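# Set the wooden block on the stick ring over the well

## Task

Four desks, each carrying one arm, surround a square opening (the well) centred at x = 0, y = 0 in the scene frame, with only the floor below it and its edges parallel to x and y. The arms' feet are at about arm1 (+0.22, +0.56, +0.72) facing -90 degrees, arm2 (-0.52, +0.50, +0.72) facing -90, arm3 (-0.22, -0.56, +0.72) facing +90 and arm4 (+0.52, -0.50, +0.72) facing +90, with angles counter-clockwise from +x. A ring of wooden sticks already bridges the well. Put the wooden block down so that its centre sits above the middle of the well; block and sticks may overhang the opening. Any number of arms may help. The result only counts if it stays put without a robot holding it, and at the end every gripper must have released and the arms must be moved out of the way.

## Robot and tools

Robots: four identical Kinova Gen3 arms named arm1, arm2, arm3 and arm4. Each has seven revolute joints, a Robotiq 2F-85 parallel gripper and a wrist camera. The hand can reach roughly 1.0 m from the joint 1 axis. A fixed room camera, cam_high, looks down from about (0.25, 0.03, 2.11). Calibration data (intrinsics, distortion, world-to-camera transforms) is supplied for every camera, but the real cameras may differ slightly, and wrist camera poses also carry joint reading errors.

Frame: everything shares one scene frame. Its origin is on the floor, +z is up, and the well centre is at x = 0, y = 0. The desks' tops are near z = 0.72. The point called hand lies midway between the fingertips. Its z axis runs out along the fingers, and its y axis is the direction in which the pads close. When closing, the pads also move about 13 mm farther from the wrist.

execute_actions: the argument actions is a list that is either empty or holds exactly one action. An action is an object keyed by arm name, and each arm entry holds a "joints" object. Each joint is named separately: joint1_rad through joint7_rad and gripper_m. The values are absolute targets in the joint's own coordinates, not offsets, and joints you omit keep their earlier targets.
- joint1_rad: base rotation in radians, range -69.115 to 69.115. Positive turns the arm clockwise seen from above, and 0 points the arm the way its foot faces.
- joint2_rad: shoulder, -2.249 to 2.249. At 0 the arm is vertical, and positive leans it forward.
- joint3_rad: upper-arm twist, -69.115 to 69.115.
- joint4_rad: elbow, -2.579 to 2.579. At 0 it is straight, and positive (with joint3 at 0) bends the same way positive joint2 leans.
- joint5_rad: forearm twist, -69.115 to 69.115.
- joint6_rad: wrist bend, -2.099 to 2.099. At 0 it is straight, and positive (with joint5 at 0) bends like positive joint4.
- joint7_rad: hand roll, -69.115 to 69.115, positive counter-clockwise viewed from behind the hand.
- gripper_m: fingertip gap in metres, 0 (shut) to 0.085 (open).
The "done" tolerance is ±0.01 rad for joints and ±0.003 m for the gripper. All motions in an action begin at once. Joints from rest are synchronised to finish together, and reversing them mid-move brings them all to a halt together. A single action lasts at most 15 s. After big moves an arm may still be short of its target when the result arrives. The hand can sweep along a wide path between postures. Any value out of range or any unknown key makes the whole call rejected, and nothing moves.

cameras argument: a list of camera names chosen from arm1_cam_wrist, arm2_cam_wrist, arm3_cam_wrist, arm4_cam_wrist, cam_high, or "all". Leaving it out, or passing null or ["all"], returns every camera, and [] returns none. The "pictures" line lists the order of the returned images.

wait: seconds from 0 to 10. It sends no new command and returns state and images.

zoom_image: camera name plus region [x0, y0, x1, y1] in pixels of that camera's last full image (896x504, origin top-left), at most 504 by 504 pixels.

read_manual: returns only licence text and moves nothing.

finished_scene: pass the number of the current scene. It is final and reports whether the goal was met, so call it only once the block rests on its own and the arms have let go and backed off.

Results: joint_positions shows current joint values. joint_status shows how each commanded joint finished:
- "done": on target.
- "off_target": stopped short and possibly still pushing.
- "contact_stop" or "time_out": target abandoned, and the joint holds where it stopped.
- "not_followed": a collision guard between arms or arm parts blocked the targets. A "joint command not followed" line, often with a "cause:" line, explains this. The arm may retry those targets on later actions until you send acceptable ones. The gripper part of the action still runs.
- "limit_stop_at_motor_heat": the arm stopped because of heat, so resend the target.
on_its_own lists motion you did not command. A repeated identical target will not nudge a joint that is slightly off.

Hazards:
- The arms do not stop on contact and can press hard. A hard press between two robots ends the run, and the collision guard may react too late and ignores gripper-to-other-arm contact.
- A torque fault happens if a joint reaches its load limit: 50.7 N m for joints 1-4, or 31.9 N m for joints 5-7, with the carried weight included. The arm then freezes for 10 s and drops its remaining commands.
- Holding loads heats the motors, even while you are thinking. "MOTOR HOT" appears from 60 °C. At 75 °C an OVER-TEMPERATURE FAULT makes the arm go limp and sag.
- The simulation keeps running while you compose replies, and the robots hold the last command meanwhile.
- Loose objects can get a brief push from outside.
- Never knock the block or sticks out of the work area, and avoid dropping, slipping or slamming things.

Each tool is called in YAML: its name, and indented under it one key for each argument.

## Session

execute_actions:
  actions: []

Scene clock: 0.00 s.
arm1.joint_positions: joint1_rad=+0.267 joint2_rad=-0.467 joint3_rad=-0.094 joint4_rad=+1.460 joint5_rad=-0.071 joint6_rad=+1.936 joint7_rad=+1.246 gripper_m=+0.085
arm1.joint_status: not commanded
arm1.hand: x=+0.1957 y=+0.4224 z=+1.2608 quat_wxyz=(-0.084, -0.854, -0.510, +0.062) (m; scene frame)
arm2.joint_positions: joint1_rad=-0.180 joint2_rad=-0.336 joint3_rad=-0.096 joint4_rad=+1.599 joint5_rad=+0.018 joint6_rad=+2.064 joint7_rad=+1.831 gripper_m=+0.085
arm2.joint_status: not commanded
arm2.hand: x=-0.5161 y=+0.3935 z=+1.2855 quat_wxyz=(+0.082, -0.488, -0.868, -0.050) (m; scene frame)
arm3.joint_positions: joint1_rad=+0.463 joint2_rad=-0.410 joint3_rad=-0.122 joint4_rad=+1.436 joint5_rad=-0.075 joint6_rad=+2.033 joint7_rad=+1.667 gripper_m=+0.085
arm3.joint_status: not commanded
arm3.hand: x=-0.1806 y=-0.4370 z=+1.2685 quat_wxyz=(-0.028, +0.626, -0.779, -0.027) (m; scene frame)
arm4.joint_positions: joint1_rad=-0.014 joint2_rad=-0.402 joint3_rad=-0.044 joint4_rad=+1.591 joint5_rad=-0.082 joint6_rad=+2.050 joint7_rad=+1.447 gripper_m=+0.085
arm4.joint_status: not commanded
arm4.hand: x=+0.5106 y=-0.4073 z=+1.2415 quat_wxyz=(+0.052, +0.708, -0.704, +0.018) (m; scene frame)
pictures: arm1_cam_wrist, arm2_cam_wrist, arm3_cam_wrist, arm4_cam_wrist, cam_high
camera_calibration (this result's frames):
arm1_cam_wrist: T_world_to_cam=[[0.870964, -0.487096, 0.064488, -0.0405789], [-0.490105, -0.851925, 0.184447, 0.276587], [-0.0349044, -0.192253, -0.980725, 1.4679], [0, 0, 0, 1]] pos_world=[0.222135, 0.498073, 1.39121]
arm2_cam_wrist: T_world_to_cam=[[0.82621, 0.562379, 0.0332664, 0.161134], [0.560758, -0.815287, -0.144417, 0.850394], [-0.0540956, 0.137974, -0.988958, 1.34326], [0, 0, 0, 1]] pos_world=[-0.537332, 0.417363, 1.44587]
arm3_cam_wrist: T_world_to_cam=[[-0.970166, 0.239785, -0.0358055, -0.0134692], [0.238814, 0.970621, 0.0293608, 0.495756], [0.0417939, 0.019934, -0.998927, 1.42326], [0, 0, 0, 1]] pos_world=[-0.190944, -0.506333, 1.40669]
arm4_cam_wrist: T_world_to_cam=[[-0.99996, -0.00748437, 0.00499436, 0.508642], [-0.0081431, 0.98888, -0.148493, 0.653049], [-0.00382745, -0.148527, -0.988901, 1.31484], [0, 0, 0, 1]] pos_world=[0.518972, -0.446691, 1.39468]
Images, in order (width x height): arm1_cam_wrist 896x504, arm2_cam_wrist 896x504, arm3_cam_wrist 896x504, arm4_cam_wrist 896x504, cam_high 896x504.

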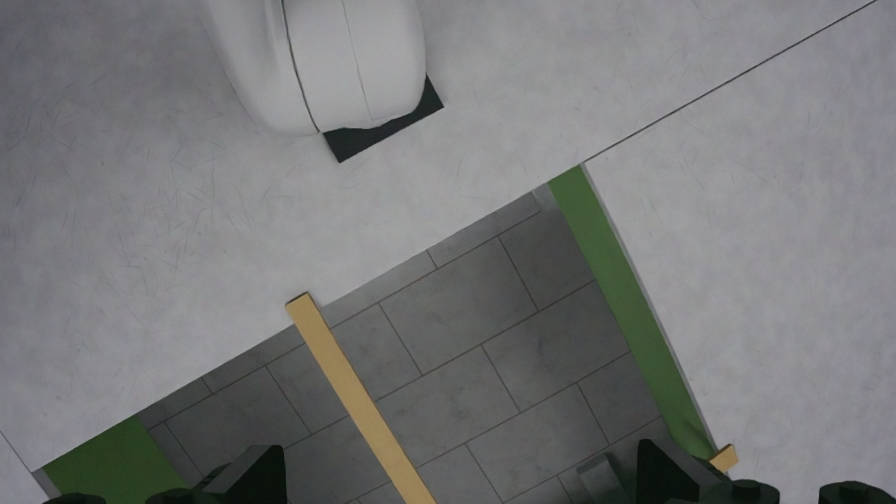

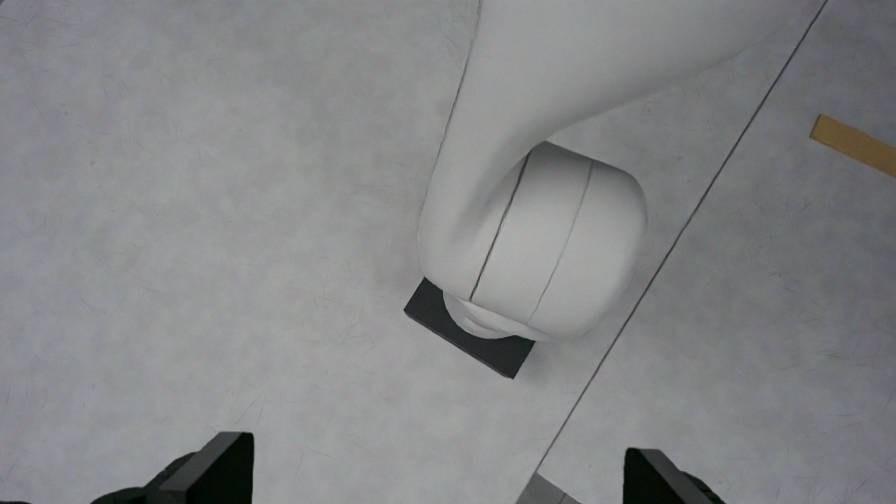

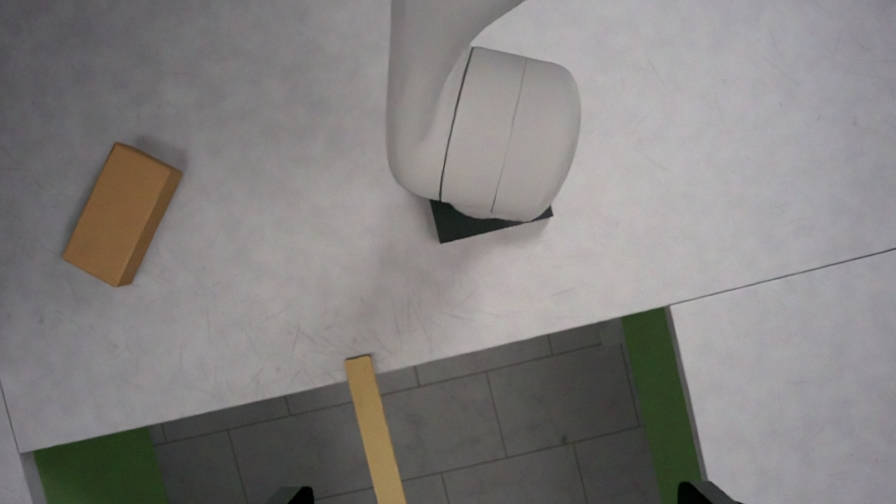

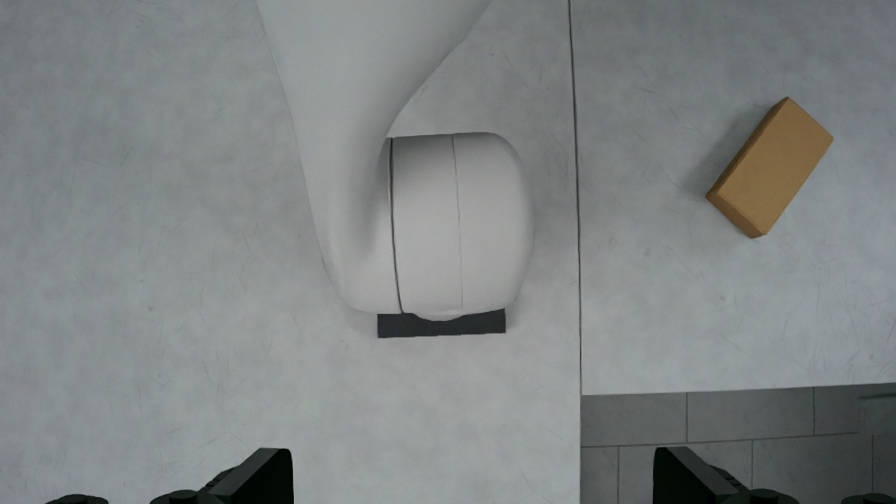

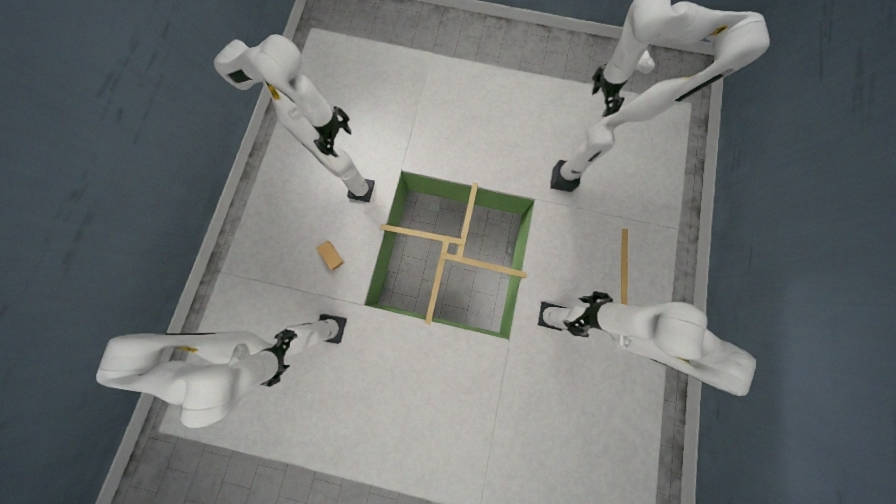

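execute_actions:
  actions:
    - {"arm3":{"joints":{"joint1_rad":1.65,"joint2_rad":0.403,"joint3_rad":0,"joint4_rad":1.968,"joint5_rad":0,"joint6_rad":0.771,"joint7_rad":2.54}},"arm2":{"joints":{"joint1_rad":-0.85,"joint2_rad":0,"joint3_rad":0,"joint4_rad":2.5,"joint5_rad":0,"joint6_rad":-0.25,"joint7_rad":1.57}}}
  cameras: ["arm3_cam_wrist","arm2_cam_wrist"]

Scene clock: 5.93 s.
arm1.joint_positions: joint1_rad=+0.267 joint2_rad=-0.467 joint3_rad=-0.094 joint4_rad=+1.460 joint5_rad=-0.071 joint6_rad=+1.936 joint7_rad=+1.246 gripper_m=+0.085
arm1.joint_status: not commanded
arm1.hand: x=+0.1957 y=+0.4224 z=+1.2608 quat_wxyz=(-0.084, -0.854, -0.510, +0.062) (m; scene frame)
arm2.joint_positions: joint1_rad=-0.850 joint2_rad=+0.000 joint3_rad=+0.000 joint4_rad=+2.500 joint5_rad=+0.000 joint6_rad=-0.250 joint7_rad=+1.570 gripper_m=+0.085
arm2.joint_status: all done
arm2.hand: x=-0.2071 y=+0.2047 z=+1.0735 quat_wxyz=(-0.408, -0.309, -0.847, +0.144) (m; scene frame)
arm3.joint_positions: joint1_rad=+1.650 joint2_rad=+0.403 joint3_rad=+0.000 joint4_rad=+1.968 joint5_rad=+0.000 joint6_rad=+0.771 joint7_rad=+2.540 gripper_m=+0.085
arm3.joint_status: all done
arm3.hand: x=+0.1639 y=-0.6141 z=+0.8807 quat_wxyz=(+0.001, +0.431, -0.902, +0.002) (m; scene frame)
arm4.joint_positions: joint1_rad=-0.014 joint2_rad=-0.402 joint3_rad=-0.044 joint4_rad=+1.591 joint5_rad=-0.082 joint6_rad=+2.050 joint7_rad=+1.446 gripper_m=+0.085
arm4.joint_status: not commanded
arm4.hand: x=+0.5106 y=-0.4073 z=+1.2415 quat_wxyz=(+0.052, +0.708, -0.704, +0.018) (m; scene frame)
pictures: arm2_cam_wrist, arm3_cam_wrist
camera_calibration (this result's frames):
arm2_cam_wrist: T_world_to_cam=[[0.603714, 0.796769, -0.0262437, -0.0111036], [0.482662, -0.339118, 0.807488, -0.642984], [0.634482, -0.500158, -0.5893, 1.02055], [0, 0, 0, 1]] pos_world=[-0.330474, 0.301238, 1.12032]
arm3_cam_wrist: T_world_to_cam=[[-0.762237, 0.645555, -0.047481, 0.574752], [0.647292, 0.760499, -0.0515208, 0.472002], [0.00284971, -0.0700051, -0.997543, 0.974974], [0, 0, 0, 1]] pos_world=[0.129795, -0.661738, 1.02419]
Images, in order (width x height): arm2_cam_wrist 896x504, arm3_cam_wrist 896x504.

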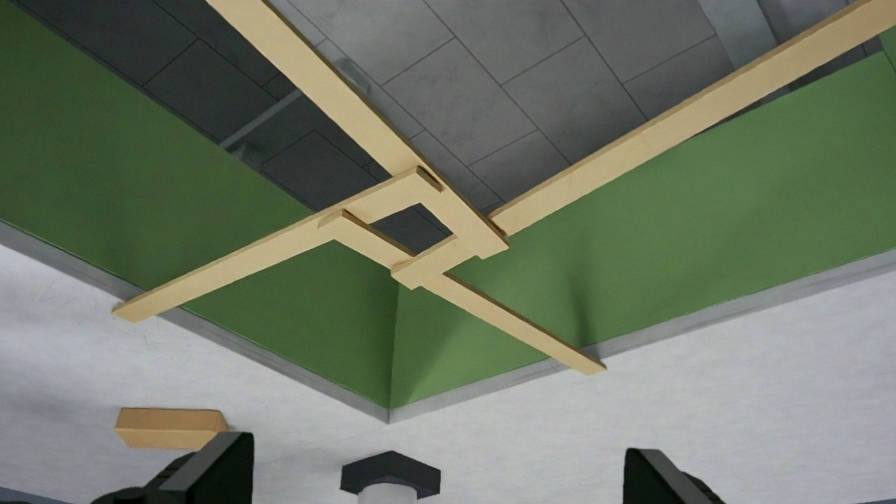

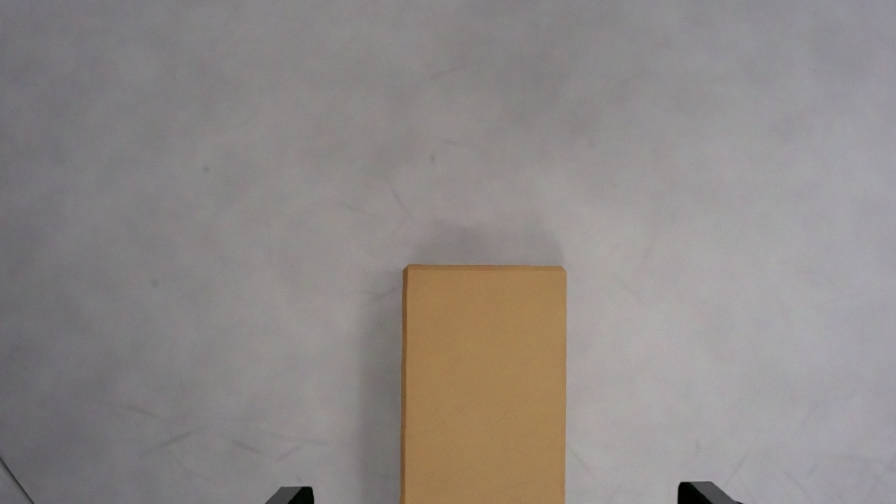

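execute_actions:
  actions:
    - {"arm3":{"joints":{"joint2_rad":0.704,"joint4_rad":2.074,"joint6_rad":0.363,"joint7_rad":2.512}}}
  cameras: ["arm3_cam_wrist"]

execute_actions:
  actions:
    - {"arm3":{"joints":{"gripper_m":0.05}}}
  cameras: ["arm3_cam_wrist","arm2_cam_wrist","arm4_cam_wrist"]

Scene clock: 10.83 s.
arm1.joint_positions: joint1_rad=+0.267 joint2_rad=-0.467 joint3_rad=-0.094 joint4_rad=+1.460 joint5_rad=-0.071 joint6_rad=+1.936 joint7_rad=+1.246 gripper_m=+0.085
arm1.joint_status: not commanded
arm1.hand: x=+0.1957 y=+0.4224 z=+1.2608 quat_wxyz=(-0.084, -0.854, -0.510, +0.062) (m; scene frame)
arm2.joint_positions: joint1_rad=-0.850 joint2_rad=+0.000 joint3_rad=+0.000 joint4_rad=+2.500 joint5_rad=+0.000 joint6_rad=-0.250 joint7_rad=+1.570 gripper_m=+0.085
arm2.joint_status: not commanded
arm2.hand: x=-0.2070 y=+0.2047 z=+1.0735 quat_wxyz=(-0.408, -0.309, -0.847, +0.144) (m; scene frame)
arm3.joint_positions: joint1_rad=+1.650 joint2_rad=+0.704 joint3_rad=+0.000 joint4_rad=+2.074 joint5_rad=+0.000 joint6_rad=+0.363 joint7_rad=+2.512 gripper_m=+0.085
arm3.joint_status: all done
arm3.hand: x=+0.1643 y=-0.6147 z=+0.7462 quat_wxyz=(+0.001, +0.418, -0.908, +0.002) (m; scene frame)
arm4.joint_positions: joint1_rad=-0.014 joint2_rad=-0.402 joint3_rad=-0.044 joint4_rad=+1.591 joint5_rad=-0.082 joint6_rad=+2.050 joint7_rad=+1.446 gripper_m=+0.085
arm4.joint_status: not commanded
arm4.hand: x=+0.5106 y=-0.4073 z=+1.2415 quat_wxyz=(+0.052, +0.708, -0.704, +0.018) (m; scene frame)
pictures: arm3_cam_wrist
camera_calibration (this result's frames):
arm3_cam_wrist: T_world_to_cam=[[-0.743791, 0.666651, -0.048485, 0.579733], [0.668409, 0.742058, -0.0507868, 0.449936], [0.00212158, -0.0701826, -0.997532, 0.840744], [0, 0, 0, 1]] pos_world=[0.128675, -0.661353, 0.889628]
Images, in order (width x height): arm3_cam_wrist 896x504.

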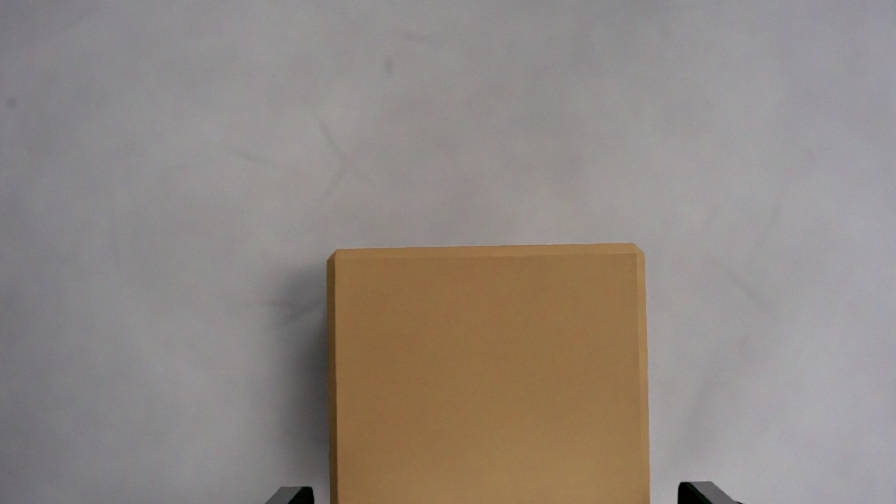

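Scene clock: 11.60 s.
arm1.joint_positions: joint1_rad=+0.267 joint2_rad=-0.467 joint3_rad=-0.094 joint4_rad=+1.460 joint5_rad=-0.071 joint6_rad=+1.936 joint7_rad=+1.246 gripper_m=+0.085
arm1.joint_status: not commanded
arm1.hand: x=+0.1957 y=+0.4224 z=+1.2608 quat_wxyz=(-0.084, -0.854, -0.510, +0.062) (m; scene frame)
arm2.joint_positions: joint1_rad=-0.850 joint2_rad=+0.000 joint3_rad=+0.000 joint4_rad=+2.500 joint5_rad=+0.000 joint6_rad=-0.250 joint7_rad=+1.570 gripper_m=+0.085
arm2.joint_status: not commanded
arm2.hand: x=-0.2070 y=+0.2047 z=+1.0735 quat_wxyz=(-0.408, -0.309, -0.847, +0.144) (m; scene frame)
arm3.joint_positions: joint1_rad=+1.650 joint2_rad=+0.701 joint3_rad=+0.000 joint4_rad=+2.074 joint5_rad=+0.000 joint6_rad=+0.364 joint7_rad=+2.512 gripper_m=+0.067
arm3.joint_status: gripper_m off_target (ended at +0.067, target +0.050)
arm3.hand: x=+0.1645 y=-0.6148 z=+0.7471 quat_wxyz=(+0.001, +0.418, -0.908, +0.002) (m; scene frame)
arm4.joint_positions: joint1_rad=-0.014 joint2_rad=-0.402 joint3_rad=-0.044 joint4_rad=+1.591 joint5_rad=-0.082 joint6_rad=+2.050 joint7_rad=+1.446 gripper_m=+0.085
arm4.joint_status: not commanded
arm4.hand: x=+0.5106 y=-0.4073 z=+1.2415 quat_wxyz=(+0.052, +0.708, -0.704, +0.018) (m; scene frame)
pictures: arm2_cam_wrist, arm3_cam_wrist, arm4_cam_wrist
camera_calibration (this result's frames):
arm2_cam_wrist: T_world_to_cam=[[0.603601, 0.796855, -0.0262378, -0.0112135], [0.482731, -0.339072, 0.807466, -0.64294], [0.634537, -0.500053, -0.58933, 1.02056], [0, 0, 0, 1]] pos_world=[-0.330446, 0.301266, 1.1203]
arm3_cam_wrist: T_world_to_cam=[[-0.743637, 0.666759, -0.0493647, 0.580684], [0.668576, 0.741951, -0.0501529, 0.449343], [0.00318624, -0.0702996, -0.997521, 0.841439], [0, 0, 0, 1]] pos_world=[0.128717, -0.661414, 0.890554]
arm4_cam_wrist: T_world_to_cam=[[-0.99996, -0.00748354, 0.0049953, 0.508641], [-0.00814242, 0.98888, -0.148493, 0.653048], [-0.0038285, -0.148527, -0.988901, 1.31484], [0, 0, 0, 1]] pos_world=[0.518972, -0.44669, 1.39468]
Images, in order (width x height): arm2_cam_wrist 896x504, arm3_cam_wrist 896x504, arm4_cam_wrist 896x504.

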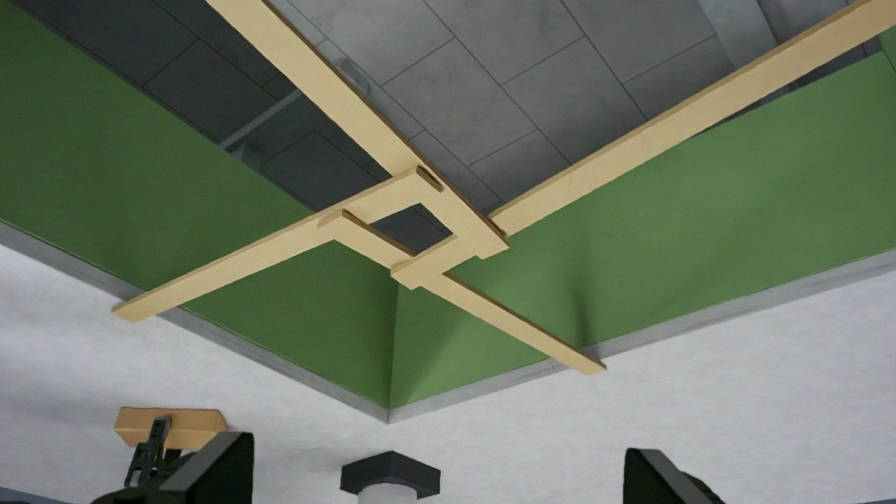

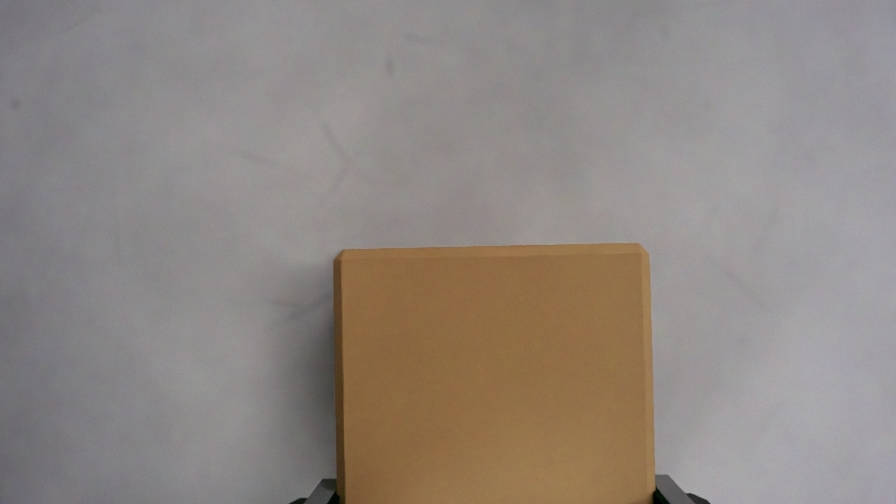

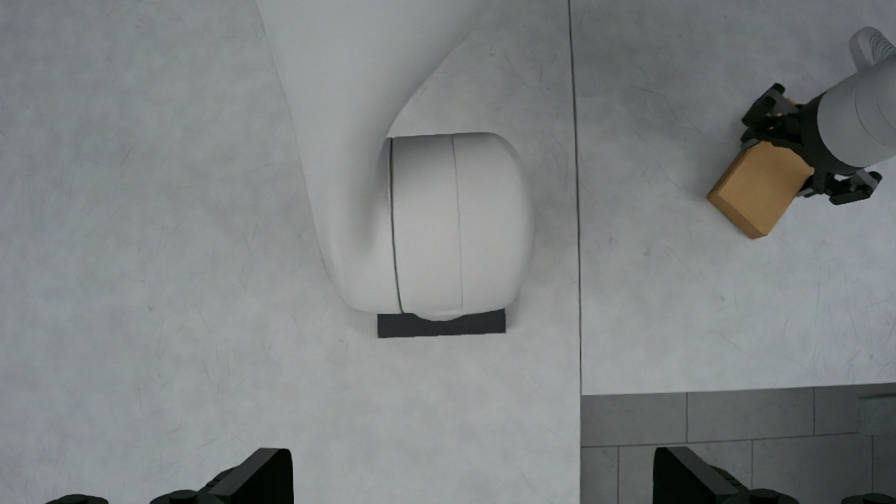

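execute_actions:
  actions:
    - {"arm3":{"joints":{"joint2_rad":0.45,"joint4_rad":2.0,"joint6_rad":0.69}}}
  cameras: []

execute_actions:
  actions:
    - {"arm3":{"joints":{"joint1_rad":0.33,"joint2_rad":0.891,"joint4_rad":1.207,"joint6_rad":1.041,"joint7_rad":1.9}}}
  cameras: ["arm3_cam_wrist","arm2_cam_wrist"]

Scene clock: 15.87 s.
arm1.joint_positions: joint1_rad=+0.267 joint2_rad=-0.467 joint3_rad=-0.094 joint4_rad=+1.460 joint5_rad=-0.071 joint6_rad=+1.936 joint7_rad=+1.246 gripper_m=+0.085
arm1.joint_status: not commanded
arm1.hand: x=+0.1957 y=+0.4224 z=+1.2608 quat_wxyz=(-0.084, -0.854, -0.510, +0.062) (m; scene frame)
arm2.joint_positions: joint1_rad=-0.850 joint2_rad=+0.000 joint3_rad=+0.000 joint4_rad=+2.500 joint5_rad=+0.000 joint6_rad=-0.250 joint7_rad=+1.570 gripper_m=+0.085
arm2.joint_status: not commanded
arm2.hand: x=-0.2070 y=+0.2047 z=+1.0735 quat_wxyz=(-0.408, -0.309, -0.847, +0.144) (m; scene frame)
arm3.joint_positions: joint1_rad=+1.650 joint2_rad=+0.451 joint3_rad=+0.000 joint4_rad=+2.000 joint5_rad=+0.000 joint6_rad=+0.690 joint7_rad=+2.512 gripper_m=+0.067
arm3.joint_status: all done
arm3.hand: x=+0.1635 y=-0.6142 z=+0.8554 quat_wxyz=(+0.001, +0.418, -0.908, +0.002) (m; scene frame)
arm4.joint_positions: joint1_rad=-0.014 joint2_rad=-0.402 joint3_rad=-0.044 joint4_rad=+1.591 joint5_rad=-0.082 joint6_rad=+2.050 joint7_rad=+1.446 gripper_m=+0.085
arm4.joint_status: not commanded
arm4.hand: x=+0.5106 y=-0.4073 z=+1.2415 quat_wxyz=(+0.052, +0.708, -0.704, +0.018) (m; scene frame)
pictures: none
No camera images: the call's "cameras" was empty. Leave "cameras" out to get every camera's image.

Scene clock: 18.60 s.
arm1.joint_positions: joint1_rad=+0.267 joint2_rad=-0.467 joint3_rad=-0.094 joint4_rad=+1.460 joint5_rad=-0.071 joint6_rad=+1.936 joint7_rad=+1.246 gripper_m=+0.085
arm1.joint_status: not commanded
arm1.hand: x=+0.1957 y=+0.4224 z=+1.2608 quat_wxyz=(-0.084, -0.854, -0.510, +0.062) (m; scene frame)
arm2.joint_positions: joint1_rad=-0.850 joint2_rad=+0.000 joint3_rad=+0.000 joint4_rad=+2.500 joint5_rad=+0.000 joint6_rad=-0.250 joint7_rad=+1.570 gripper_m=+0.085
arm2.joint_status: not commanded
arm2.hand: x=-0.2070 y=+0.2047 z=+1.0735 quat_wxyz=(-0.408, -0.309, -0.847, +0.144) (m; scene frame)
arm3.joint_positions: joint1_rad=+0.330 joint2_rad=+0.892 joint3_rad=+0.000 joint4_rad=+1.208 joint5_rad=+0.000 joint6_rad=+1.041 joint7_rad=+1.900 gripper_m=+0.067
arm3.joint_status: all done
arm3.hand: x=+0.0001 y=-0.0007 z=+0.8221 quat_wxyz=(+0.002, +0.707, -0.707, +0.001) (m; scene frame)
arm4.joint_positions: joint1_rad=-0.014 joint2_rad=-0.402 joint3_rad=-0.044 joint4_rad=+1.591 joint5_rad=-0.082 joint6_rad=+2.050 joint7_rad=+1.446 gripper_m=+0.085
arm4.joint_status: not commanded
arm4.hand: x=+0.5106 y=-0.4073 z=+1.2415 quat_wxyz=(+0.052, +0.708, -0.704, +0.018) (m; scene frame)
pictures: arm2_cam_wrist, arm3_cam_wrist
camera_calibration (this result's frames):
arm2_cam_wrist: T_world_to_cam=[[0.603601, 0.796855, -0.0262379, -0.0112134], [0.482731, -0.339071, 0.807466, -0.64294], [0.634537, -0.500053, -0.58933, 1.02056], [0, 0, 0, 1]] pos_world=[-0.330446, 0.301266, 1.1203]
arm3_cam_wrist: T_world_to_cam=[[-0.998722, 0.0228175, -0.0450915, 0.0487431], [0.0251249, 0.998368, -0.0512841, 0.108571], [0.0438477, -0.0523515, -0.997666, 0.960015], [0, 0, 0, 1]] pos_world=[0.00385847, -0.0592478, 0.96554]
Images, in order (width x height): arm2_cam_wrist 896x504, arm3_cam_wrist 896x504.

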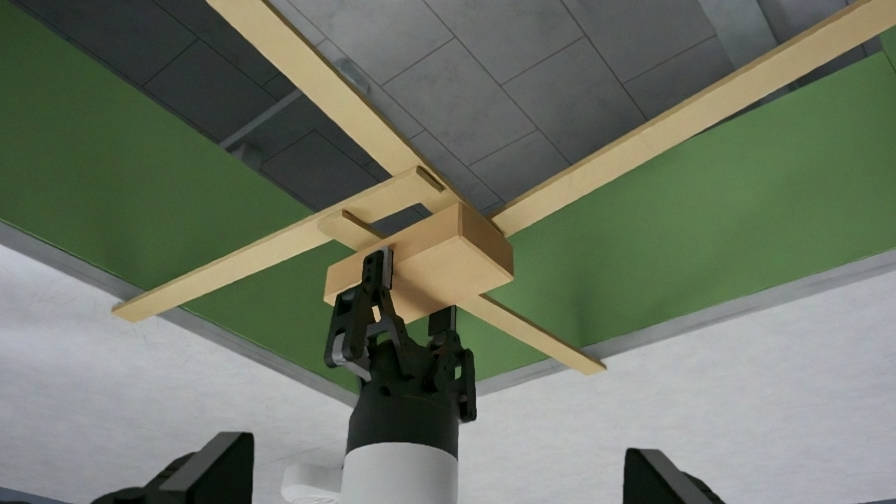

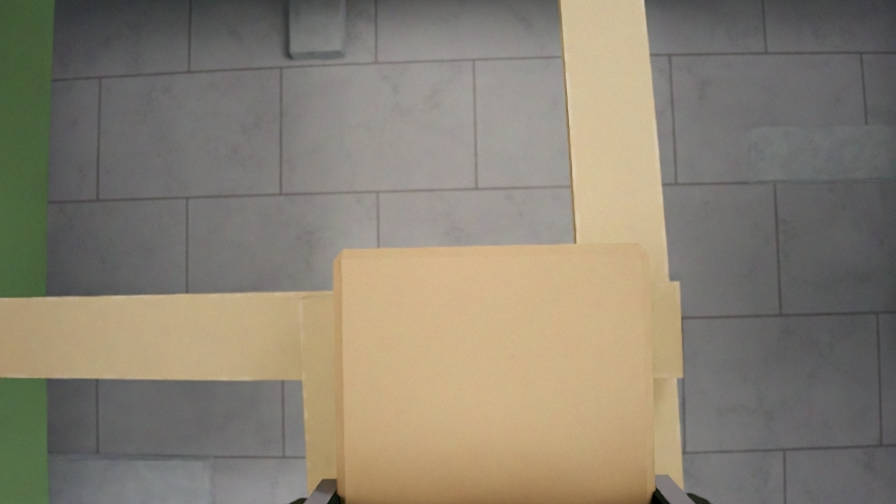

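execute_actions:
  actions:
    - {"arm3":{"joints":{"joint2_rad":0.918,"joint4_rad":1.222,"joint6_rad":1.0}}}
  cameras: ["arm3_cam_wrist","arm2_cam_wrist"]

Scene clock: 20.60 s.
arm1.joint_positions: joint1_rad=+0.267 joint2_rad=-0.467 joint3_rad=-0.094 joint4_rad=+1.460 joint5_rad=-0.071 joint6_rad=+1.936 joint7_rad=+1.246 gripper_m=+0.085
arm1.joint_status: not commanded
arm1.hand: x=+0.1957 y=+0.4224 z=+1.2608 quat_wxyz=(-0.084, -0.854, -0.510, +0.062) (m; scene frame)
arm2.joint_positions: joint1_rad=-0.850 joint2_rad=+0.000 joint3_rad=+0.000 joint4_rad=+2.500 joint5_rad=+0.000 joint6_rad=-0.250 joint7_rad=+1.570 gripper_m=+0.085
arm2.joint_status: not commanded
arm2.hand: x=-0.2070 y=+0.2047 z=+1.0735 quat_wxyz=(-0.408, -0.309, -0.847, +0.144) (m; scene frame)
arm3.joint_positions: joint1_rad=+0.330 joint2_rad=+0.919 joint3_rad=+0.000 joint4_rad=+1.223 joint5_rad=+0.000 joint6_rad=+1.000 joint7_rad=+1.900 gripper_m=+0.067
arm3.joint_status: all done
arm3.hand: x=+0.0000 y=-0.0009 z=+0.8020 quat_wxyz=(+0.002, +0.707, -0.707, +0.001) (m; scene frame)
arm4.joint_positions: joint1_rad=-0.014 joint2_rad=-0.402 joint3_rad=-0.044 joint4_rad=+1.591 joint5_rad=-0.082 joint6_rad=+2.050 joint7_rad=+1.446 gripper_m=+0.085
arm4.joint_status: not commanded
arm4.hand: x=+0.5106 y=-0.4073 z=+1.2415 quat_wxyz=(+0.052, +0.708, -0.704, +0.018) (m; scene frame)
pictures: arm2_cam_wrist, arm3_cam_wrist
camera_calibration (this result's frames):
arm2_cam_wrist: T_world_to_cam=[[0.603601, 0.796855, -0.0262378, -0.0112134], [0.482731, -0.339071, 0.807466, -0.642941], [0.634537, -0.500053, -0.58933, 1.02056], [0, 0, 0, 1]] pos_world=[-0.330446, 0.301266, 1.1203]
arm3_cam_wrist: T_world_to_cam=[[-0.998736, 0.022669, -0.044861, 0.0475235], [0.0250003, 0.998329, -0.0521064, 0.108415], [0.0436049, -0.0531621, -0.997633, 0.939974], [0, 0, 0, 1]] pos_world=[0.00376563, -0.0593403, 0.945531]
Images, in order (width x height): arm2_cam_wrist 896x504, arm3_cam_wrist 896x504.

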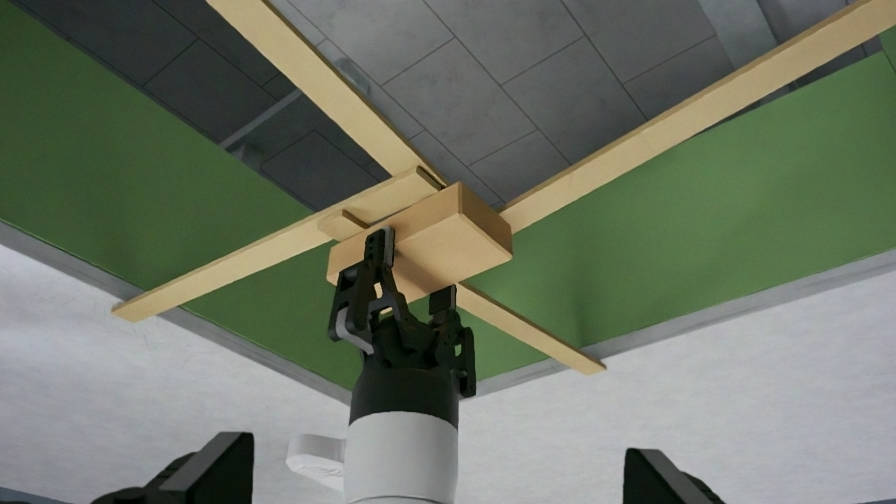

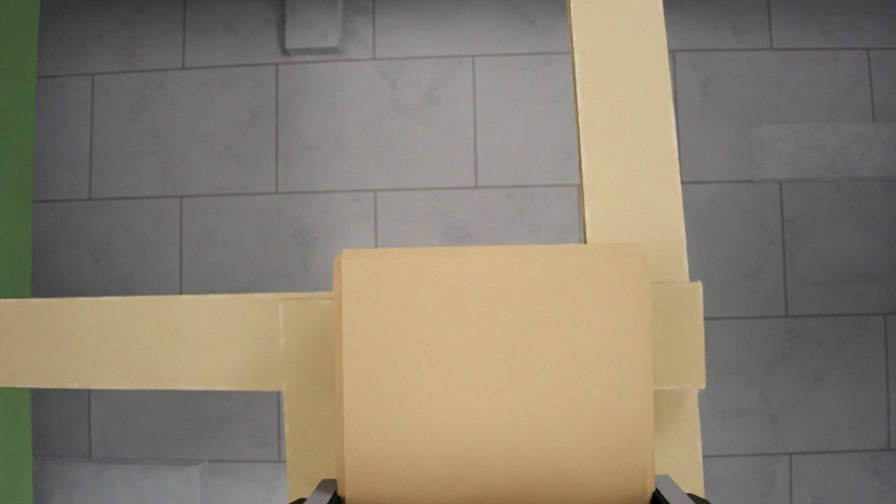

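execute_actions:
  actions:
    - {"arm3":{"joints":{"joint2_rad":0.922,"joint4_rad":1.224,"joint6_rad":0.994}}}
  cameras: ["arm3_cam_wrist","arm2_cam_wrist"]

Scene clock: 22.30 s.
arm1.joint_positions: joint1_rad=+0.267 joint2_rad=-0.467 joint3_rad=-0.094 joint4_rad=+1.460 joint5_rad=-0.071 joint6_rad=+1.936 joint7_rad=+1.246 gripper_m=+0.085
arm1.joint_status: not commanded
arm1.hand: x=+0.1957 y=+0.4224 z=+1.2608 quat_wxyz=(-0.084, -0.854, -0.510, +0.062) (m; scene frame)
arm2.joint_positions: joint1_rad=-0.850 joint2_rad=+0.000 joint3_rad=+0.000 joint4_rad=+2.500 joint5_rad=+0.000 joint6_rad=-0.250 joint7_rad=+1.570 gripper_m=+0.085
arm2.joint_status: not commanded
arm2.hand: x=-0.2070 y=+0.2047 z=+1.0735 quat_wxyz=(-0.408, -0.309, -0.847, +0.144) (m; scene frame)
arm3.joint_positions: joint1_rad=+0.330 joint2_rad=+0.921 joint3_rad=+0.000 joint4_rad=+1.224 joint5_rad=+0.000 joint6_rad=+0.995 joint7_rad=+1.900 gripper_m=+0.067
arm3.joint_status: all done
arm3.hand: x=+0.0002 y=-0.0006 z=+0.8005 quat_wxyz=(+0.001, +0.707, -0.707, +0.001) (m; scene frame)
arm4.joint_positions: joint1_rad=-0.014 joint2_rad=-0.402 joint3_rad=-0.044 joint4_rad=+1.591 joint5_rad=-0.082 joint6_rad=+2.050 joint7_rad=+1.446 gripper_m=+0.085
arm4.joint_status: not commanded
arm4.hand: x=+0.5106 y=-0.4073 z=+1.2415 quat_wxyz=(+0.052, +0.708, -0.704, +0.018) (m; scene frame)
pictures: arm2_cam_wrist, arm3_cam_wrist
camera_calibration (this result's frames):
arm2_cam_wrist: T_world_to_cam=[[0.603601, 0.796855, -0.0262377, -0.0112134], [0.482731, -0.339072, 0.807466, -0.64294], [0.634537, -0.500053, -0.58933, 1.02056], [0, 0, 0, 1]] pos_world=[-0.330446, 0.301266, 1.1203]
arm3_cam_wrist: T_world_to_cam=[[-0.998699, 0.022794, -0.0456061, 0.0482712], [0.0250919, 0.998411, -0.0504656, 0.106624], [0.0443833, -0.0515443, -0.997684, 0.93853], [0, 0, 0, 1]] pos_world=[0.00387796, -0.0591791, 0.943938]
Images, in order (width x height): arm2_cam_wrist 896x504, arm3_cam_wrist 896x504.

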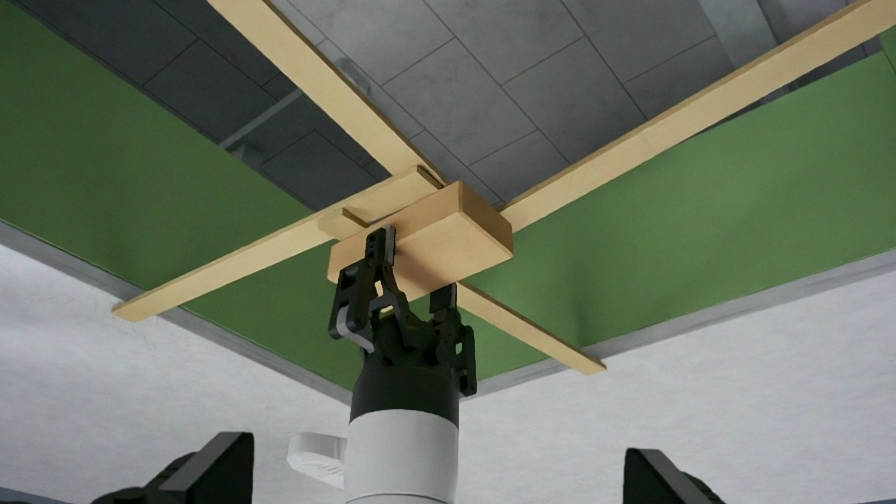

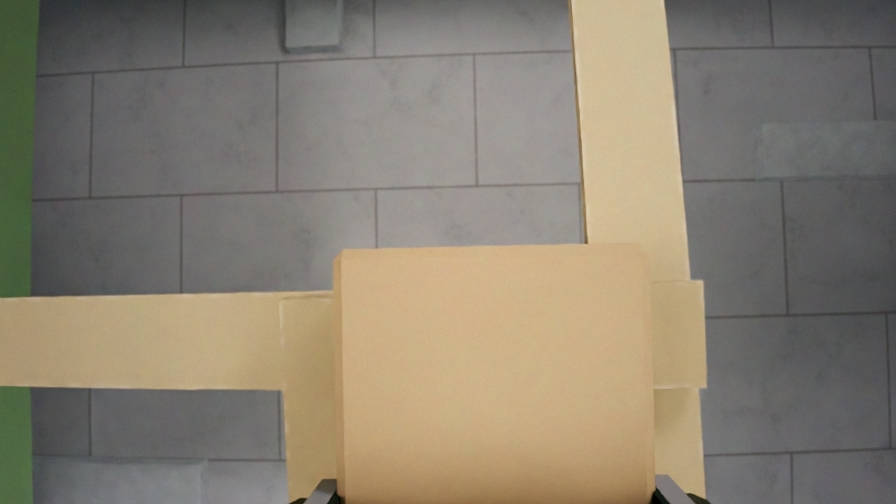

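execute_actions:
  actions:
    - {"arm3":{"joints":{"gripper_m":0.085}}}
  cameras: []

execute_actions:
  actions:
    - {"arm3":{"joints":{"joint2_rad":0.3,"joint6_rad":1.5}},"arm2":{"joints":{"joint2_rad":-0.2}}}
  cameras: ["arm3_cam_wrist","arm2_cam_wrist","cam_high"]

Scene clock: 25.43 s.
arm1.joint_positions: joint1_rad=+0.267 joint2_rad=-0.467 joint3_rad=-0.094 joint4_rad=+1.460 joint5_rad=-0.071 joint6_rad=+1.936 joint7_rad=+1.246 gripper_m=+0.085
arm1.joint_status: not commanded
arm1.hand: x=+0.1957 y=+0.4224 z=+1.2608 quat_wxyz=(-0.084, -0.854, -0.510, +0.062) (m; scene frame)
arm2.joint_positions: joint1_rad=-0.850 joint2_rad=+0.000 joint3_rad=+0.000 joint4_rad=+2.500 joint5_rad=+0.000 joint6_rad=-0.250 joint7_rad=+1.570 gripper_m=+0.085
arm2.joint_status: not commanded
arm2.hand: x=-0.2070 y=+0.2047 z=+1.0735 quat_wxyz=(-0.408, -0.309, -0.847, +0.144) (m; scene frame)
arm3.joint_positions: joint1_rad=+0.330 joint2_rad=+0.922 joint3_rad=+0.000 joint4_rad=+1.224 joint5_rad=+0.000 joint6_rad=+0.994 joint7_rad=+1.900 gripper_m=+0.085
arm3.joint_status: all done
arm3.hand: x=+0.0002 y=-0.0004 z=+0.8000 quat_wxyz=(+0.001, +0.707, -0.707, +0.001) (m; scene frame)
arm4.joint_positions: joint1_rad=-0.014 joint2_rad=-0.402 joint3_rad=-0.044 joint4_rad=+1.591 joint5_rad=-0.082 joint6_rad=+2.050 joint7_rad=+1.446 gripper_m=+0.085
arm4.joint_status: not commanded
arm4.hand: x=+0.5106 y=-0.4073 z=+1.2415 quat_wxyz=(+0.052, +0.708, -0.704, +0.018) (m; scene frame)
pictures: none
No camera images: the call's "cameras" was empty. Leave "cameras" out to get every camera's image.

Scene clock: 27.43 s.
arm1.joint_positions: joint1_rad=+0.267 joint2_rad=-0.467 joint3_rad=-0.094 joint4_rad=+1.460 joint5_rad=-0.071 joint6_rad=+1.936 joint7_rad=+1.246 gripper_m=+0.085
arm1.joint_status: not commanded
arm1.hand: x=+0.1957 y=+0.4224 z=+1.2608 quat_wxyz=(-0.084, -0.854, -0.510, +0.062) (m; scene frame)
arm2.joint_positions: joint1_rad=-0.850 joint2_rad=-0.200 joint3_rad=+0.000 joint4_rad=+2.500 joint5_rad=+0.000 joint6_rad=-0.250 joint7_rad=+1.570 gripper_m=+0.085
arm2.joint_status: all done
arm2.hand: x=-0.2101 y=+0.2066 z=+1.1595 quat_wxyz=(-0.490, -0.293, -0.802, +0.174) (m; scene frame)
arm3.joint_positions: joint1_rad=+0.330 joint2_rad=+0.300 joint3_rad=+0.000 joint4_rad=+1.224 joint5_rad=+0.000 joint6_rad=+1.500 joint7_rad=+1.900 gripper_m=+0.085
arm3.joint_status: all done
arm3.hand: x=-0.0398 y=-0.1169 z=+1.1361 quat_wxyz=(-0.051, +0.706, -0.706, -0.025) (m; scene frame)
arm4.joint_positions: joint1_rad=-0.014 joint2_rad=-0.402 joint3_rad=-0.044 joint4_rad=+1.591 joint5_rad=-0.082 joint6_rad=+2.050 joint7_rad=+1.446 gripper_m=+0.085
arm4.joint_status: not commanded
arm4.hand: x=+0.5106 y=-0.4073 z=+1.2415 quat_wxyz=(+0.052, +0.708, -0.704, +0.018) (m; scene frame)
pictures: arm2_cam_wrist, arm3_cam_wrist, cam_high
camera_calibration (this result's frames):
arm2_cam_wrist: T_world_to_cam=[[0.609324, 0.792158, -0.0347961, 0.00352231], [0.35012, -0.229419, 0.908176, -0.877553], [0.711435, -0.565556, -0.417141, 0.904186], [0, 0, 0, 1]] pos_world=[-0.338167, 0.30725, 1.17427]
arm3_cam_wrist: T_world_to_cam=[[-0.996357, 0.0296146, -0.0799722, 0.0662729], [0.0248145, 0.997868, 0.0603637, 0.114774], [0.0815893, 0.0581593, -0.994968, 1.28031], [0, 0, 0, 1]] pos_world=[-0.0412766, -0.190954, 1.27224]
Images, in order (width x height): arm2_cam_wrist 896x504, arm3_cam_wrist 896x504, cam_high 896x504.

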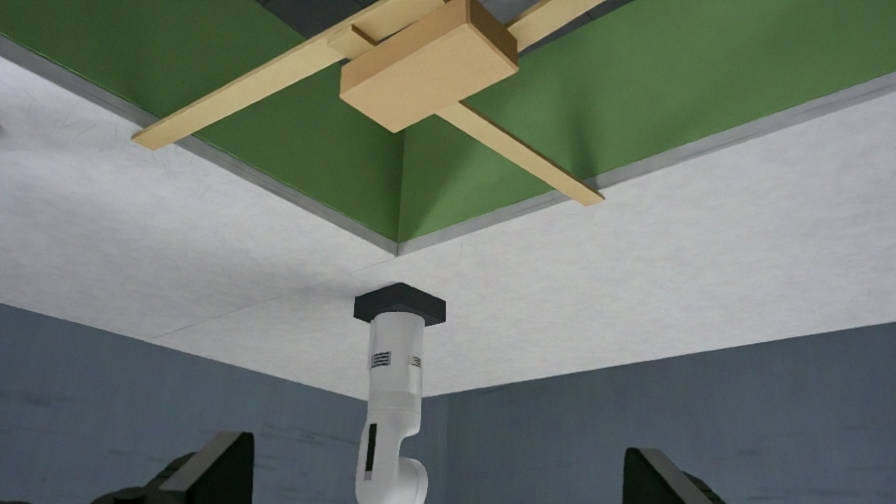

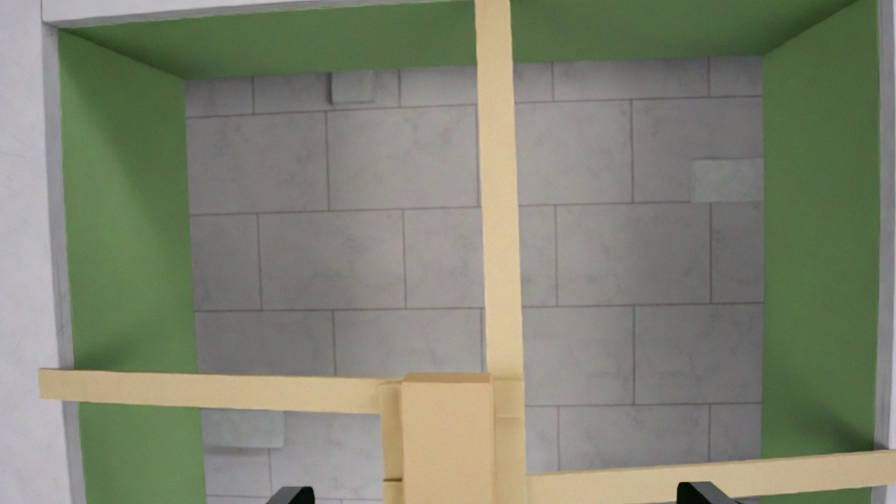

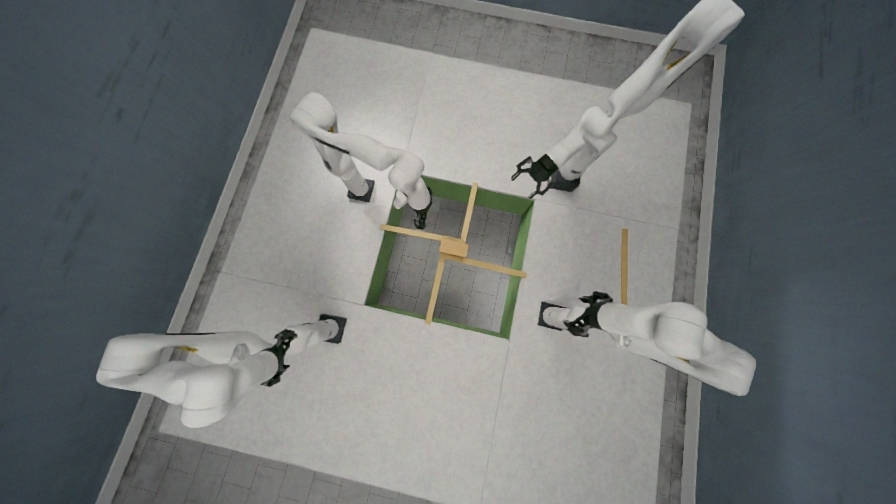

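finished_scene:
  scene: 2

The scene is finished: the task was done.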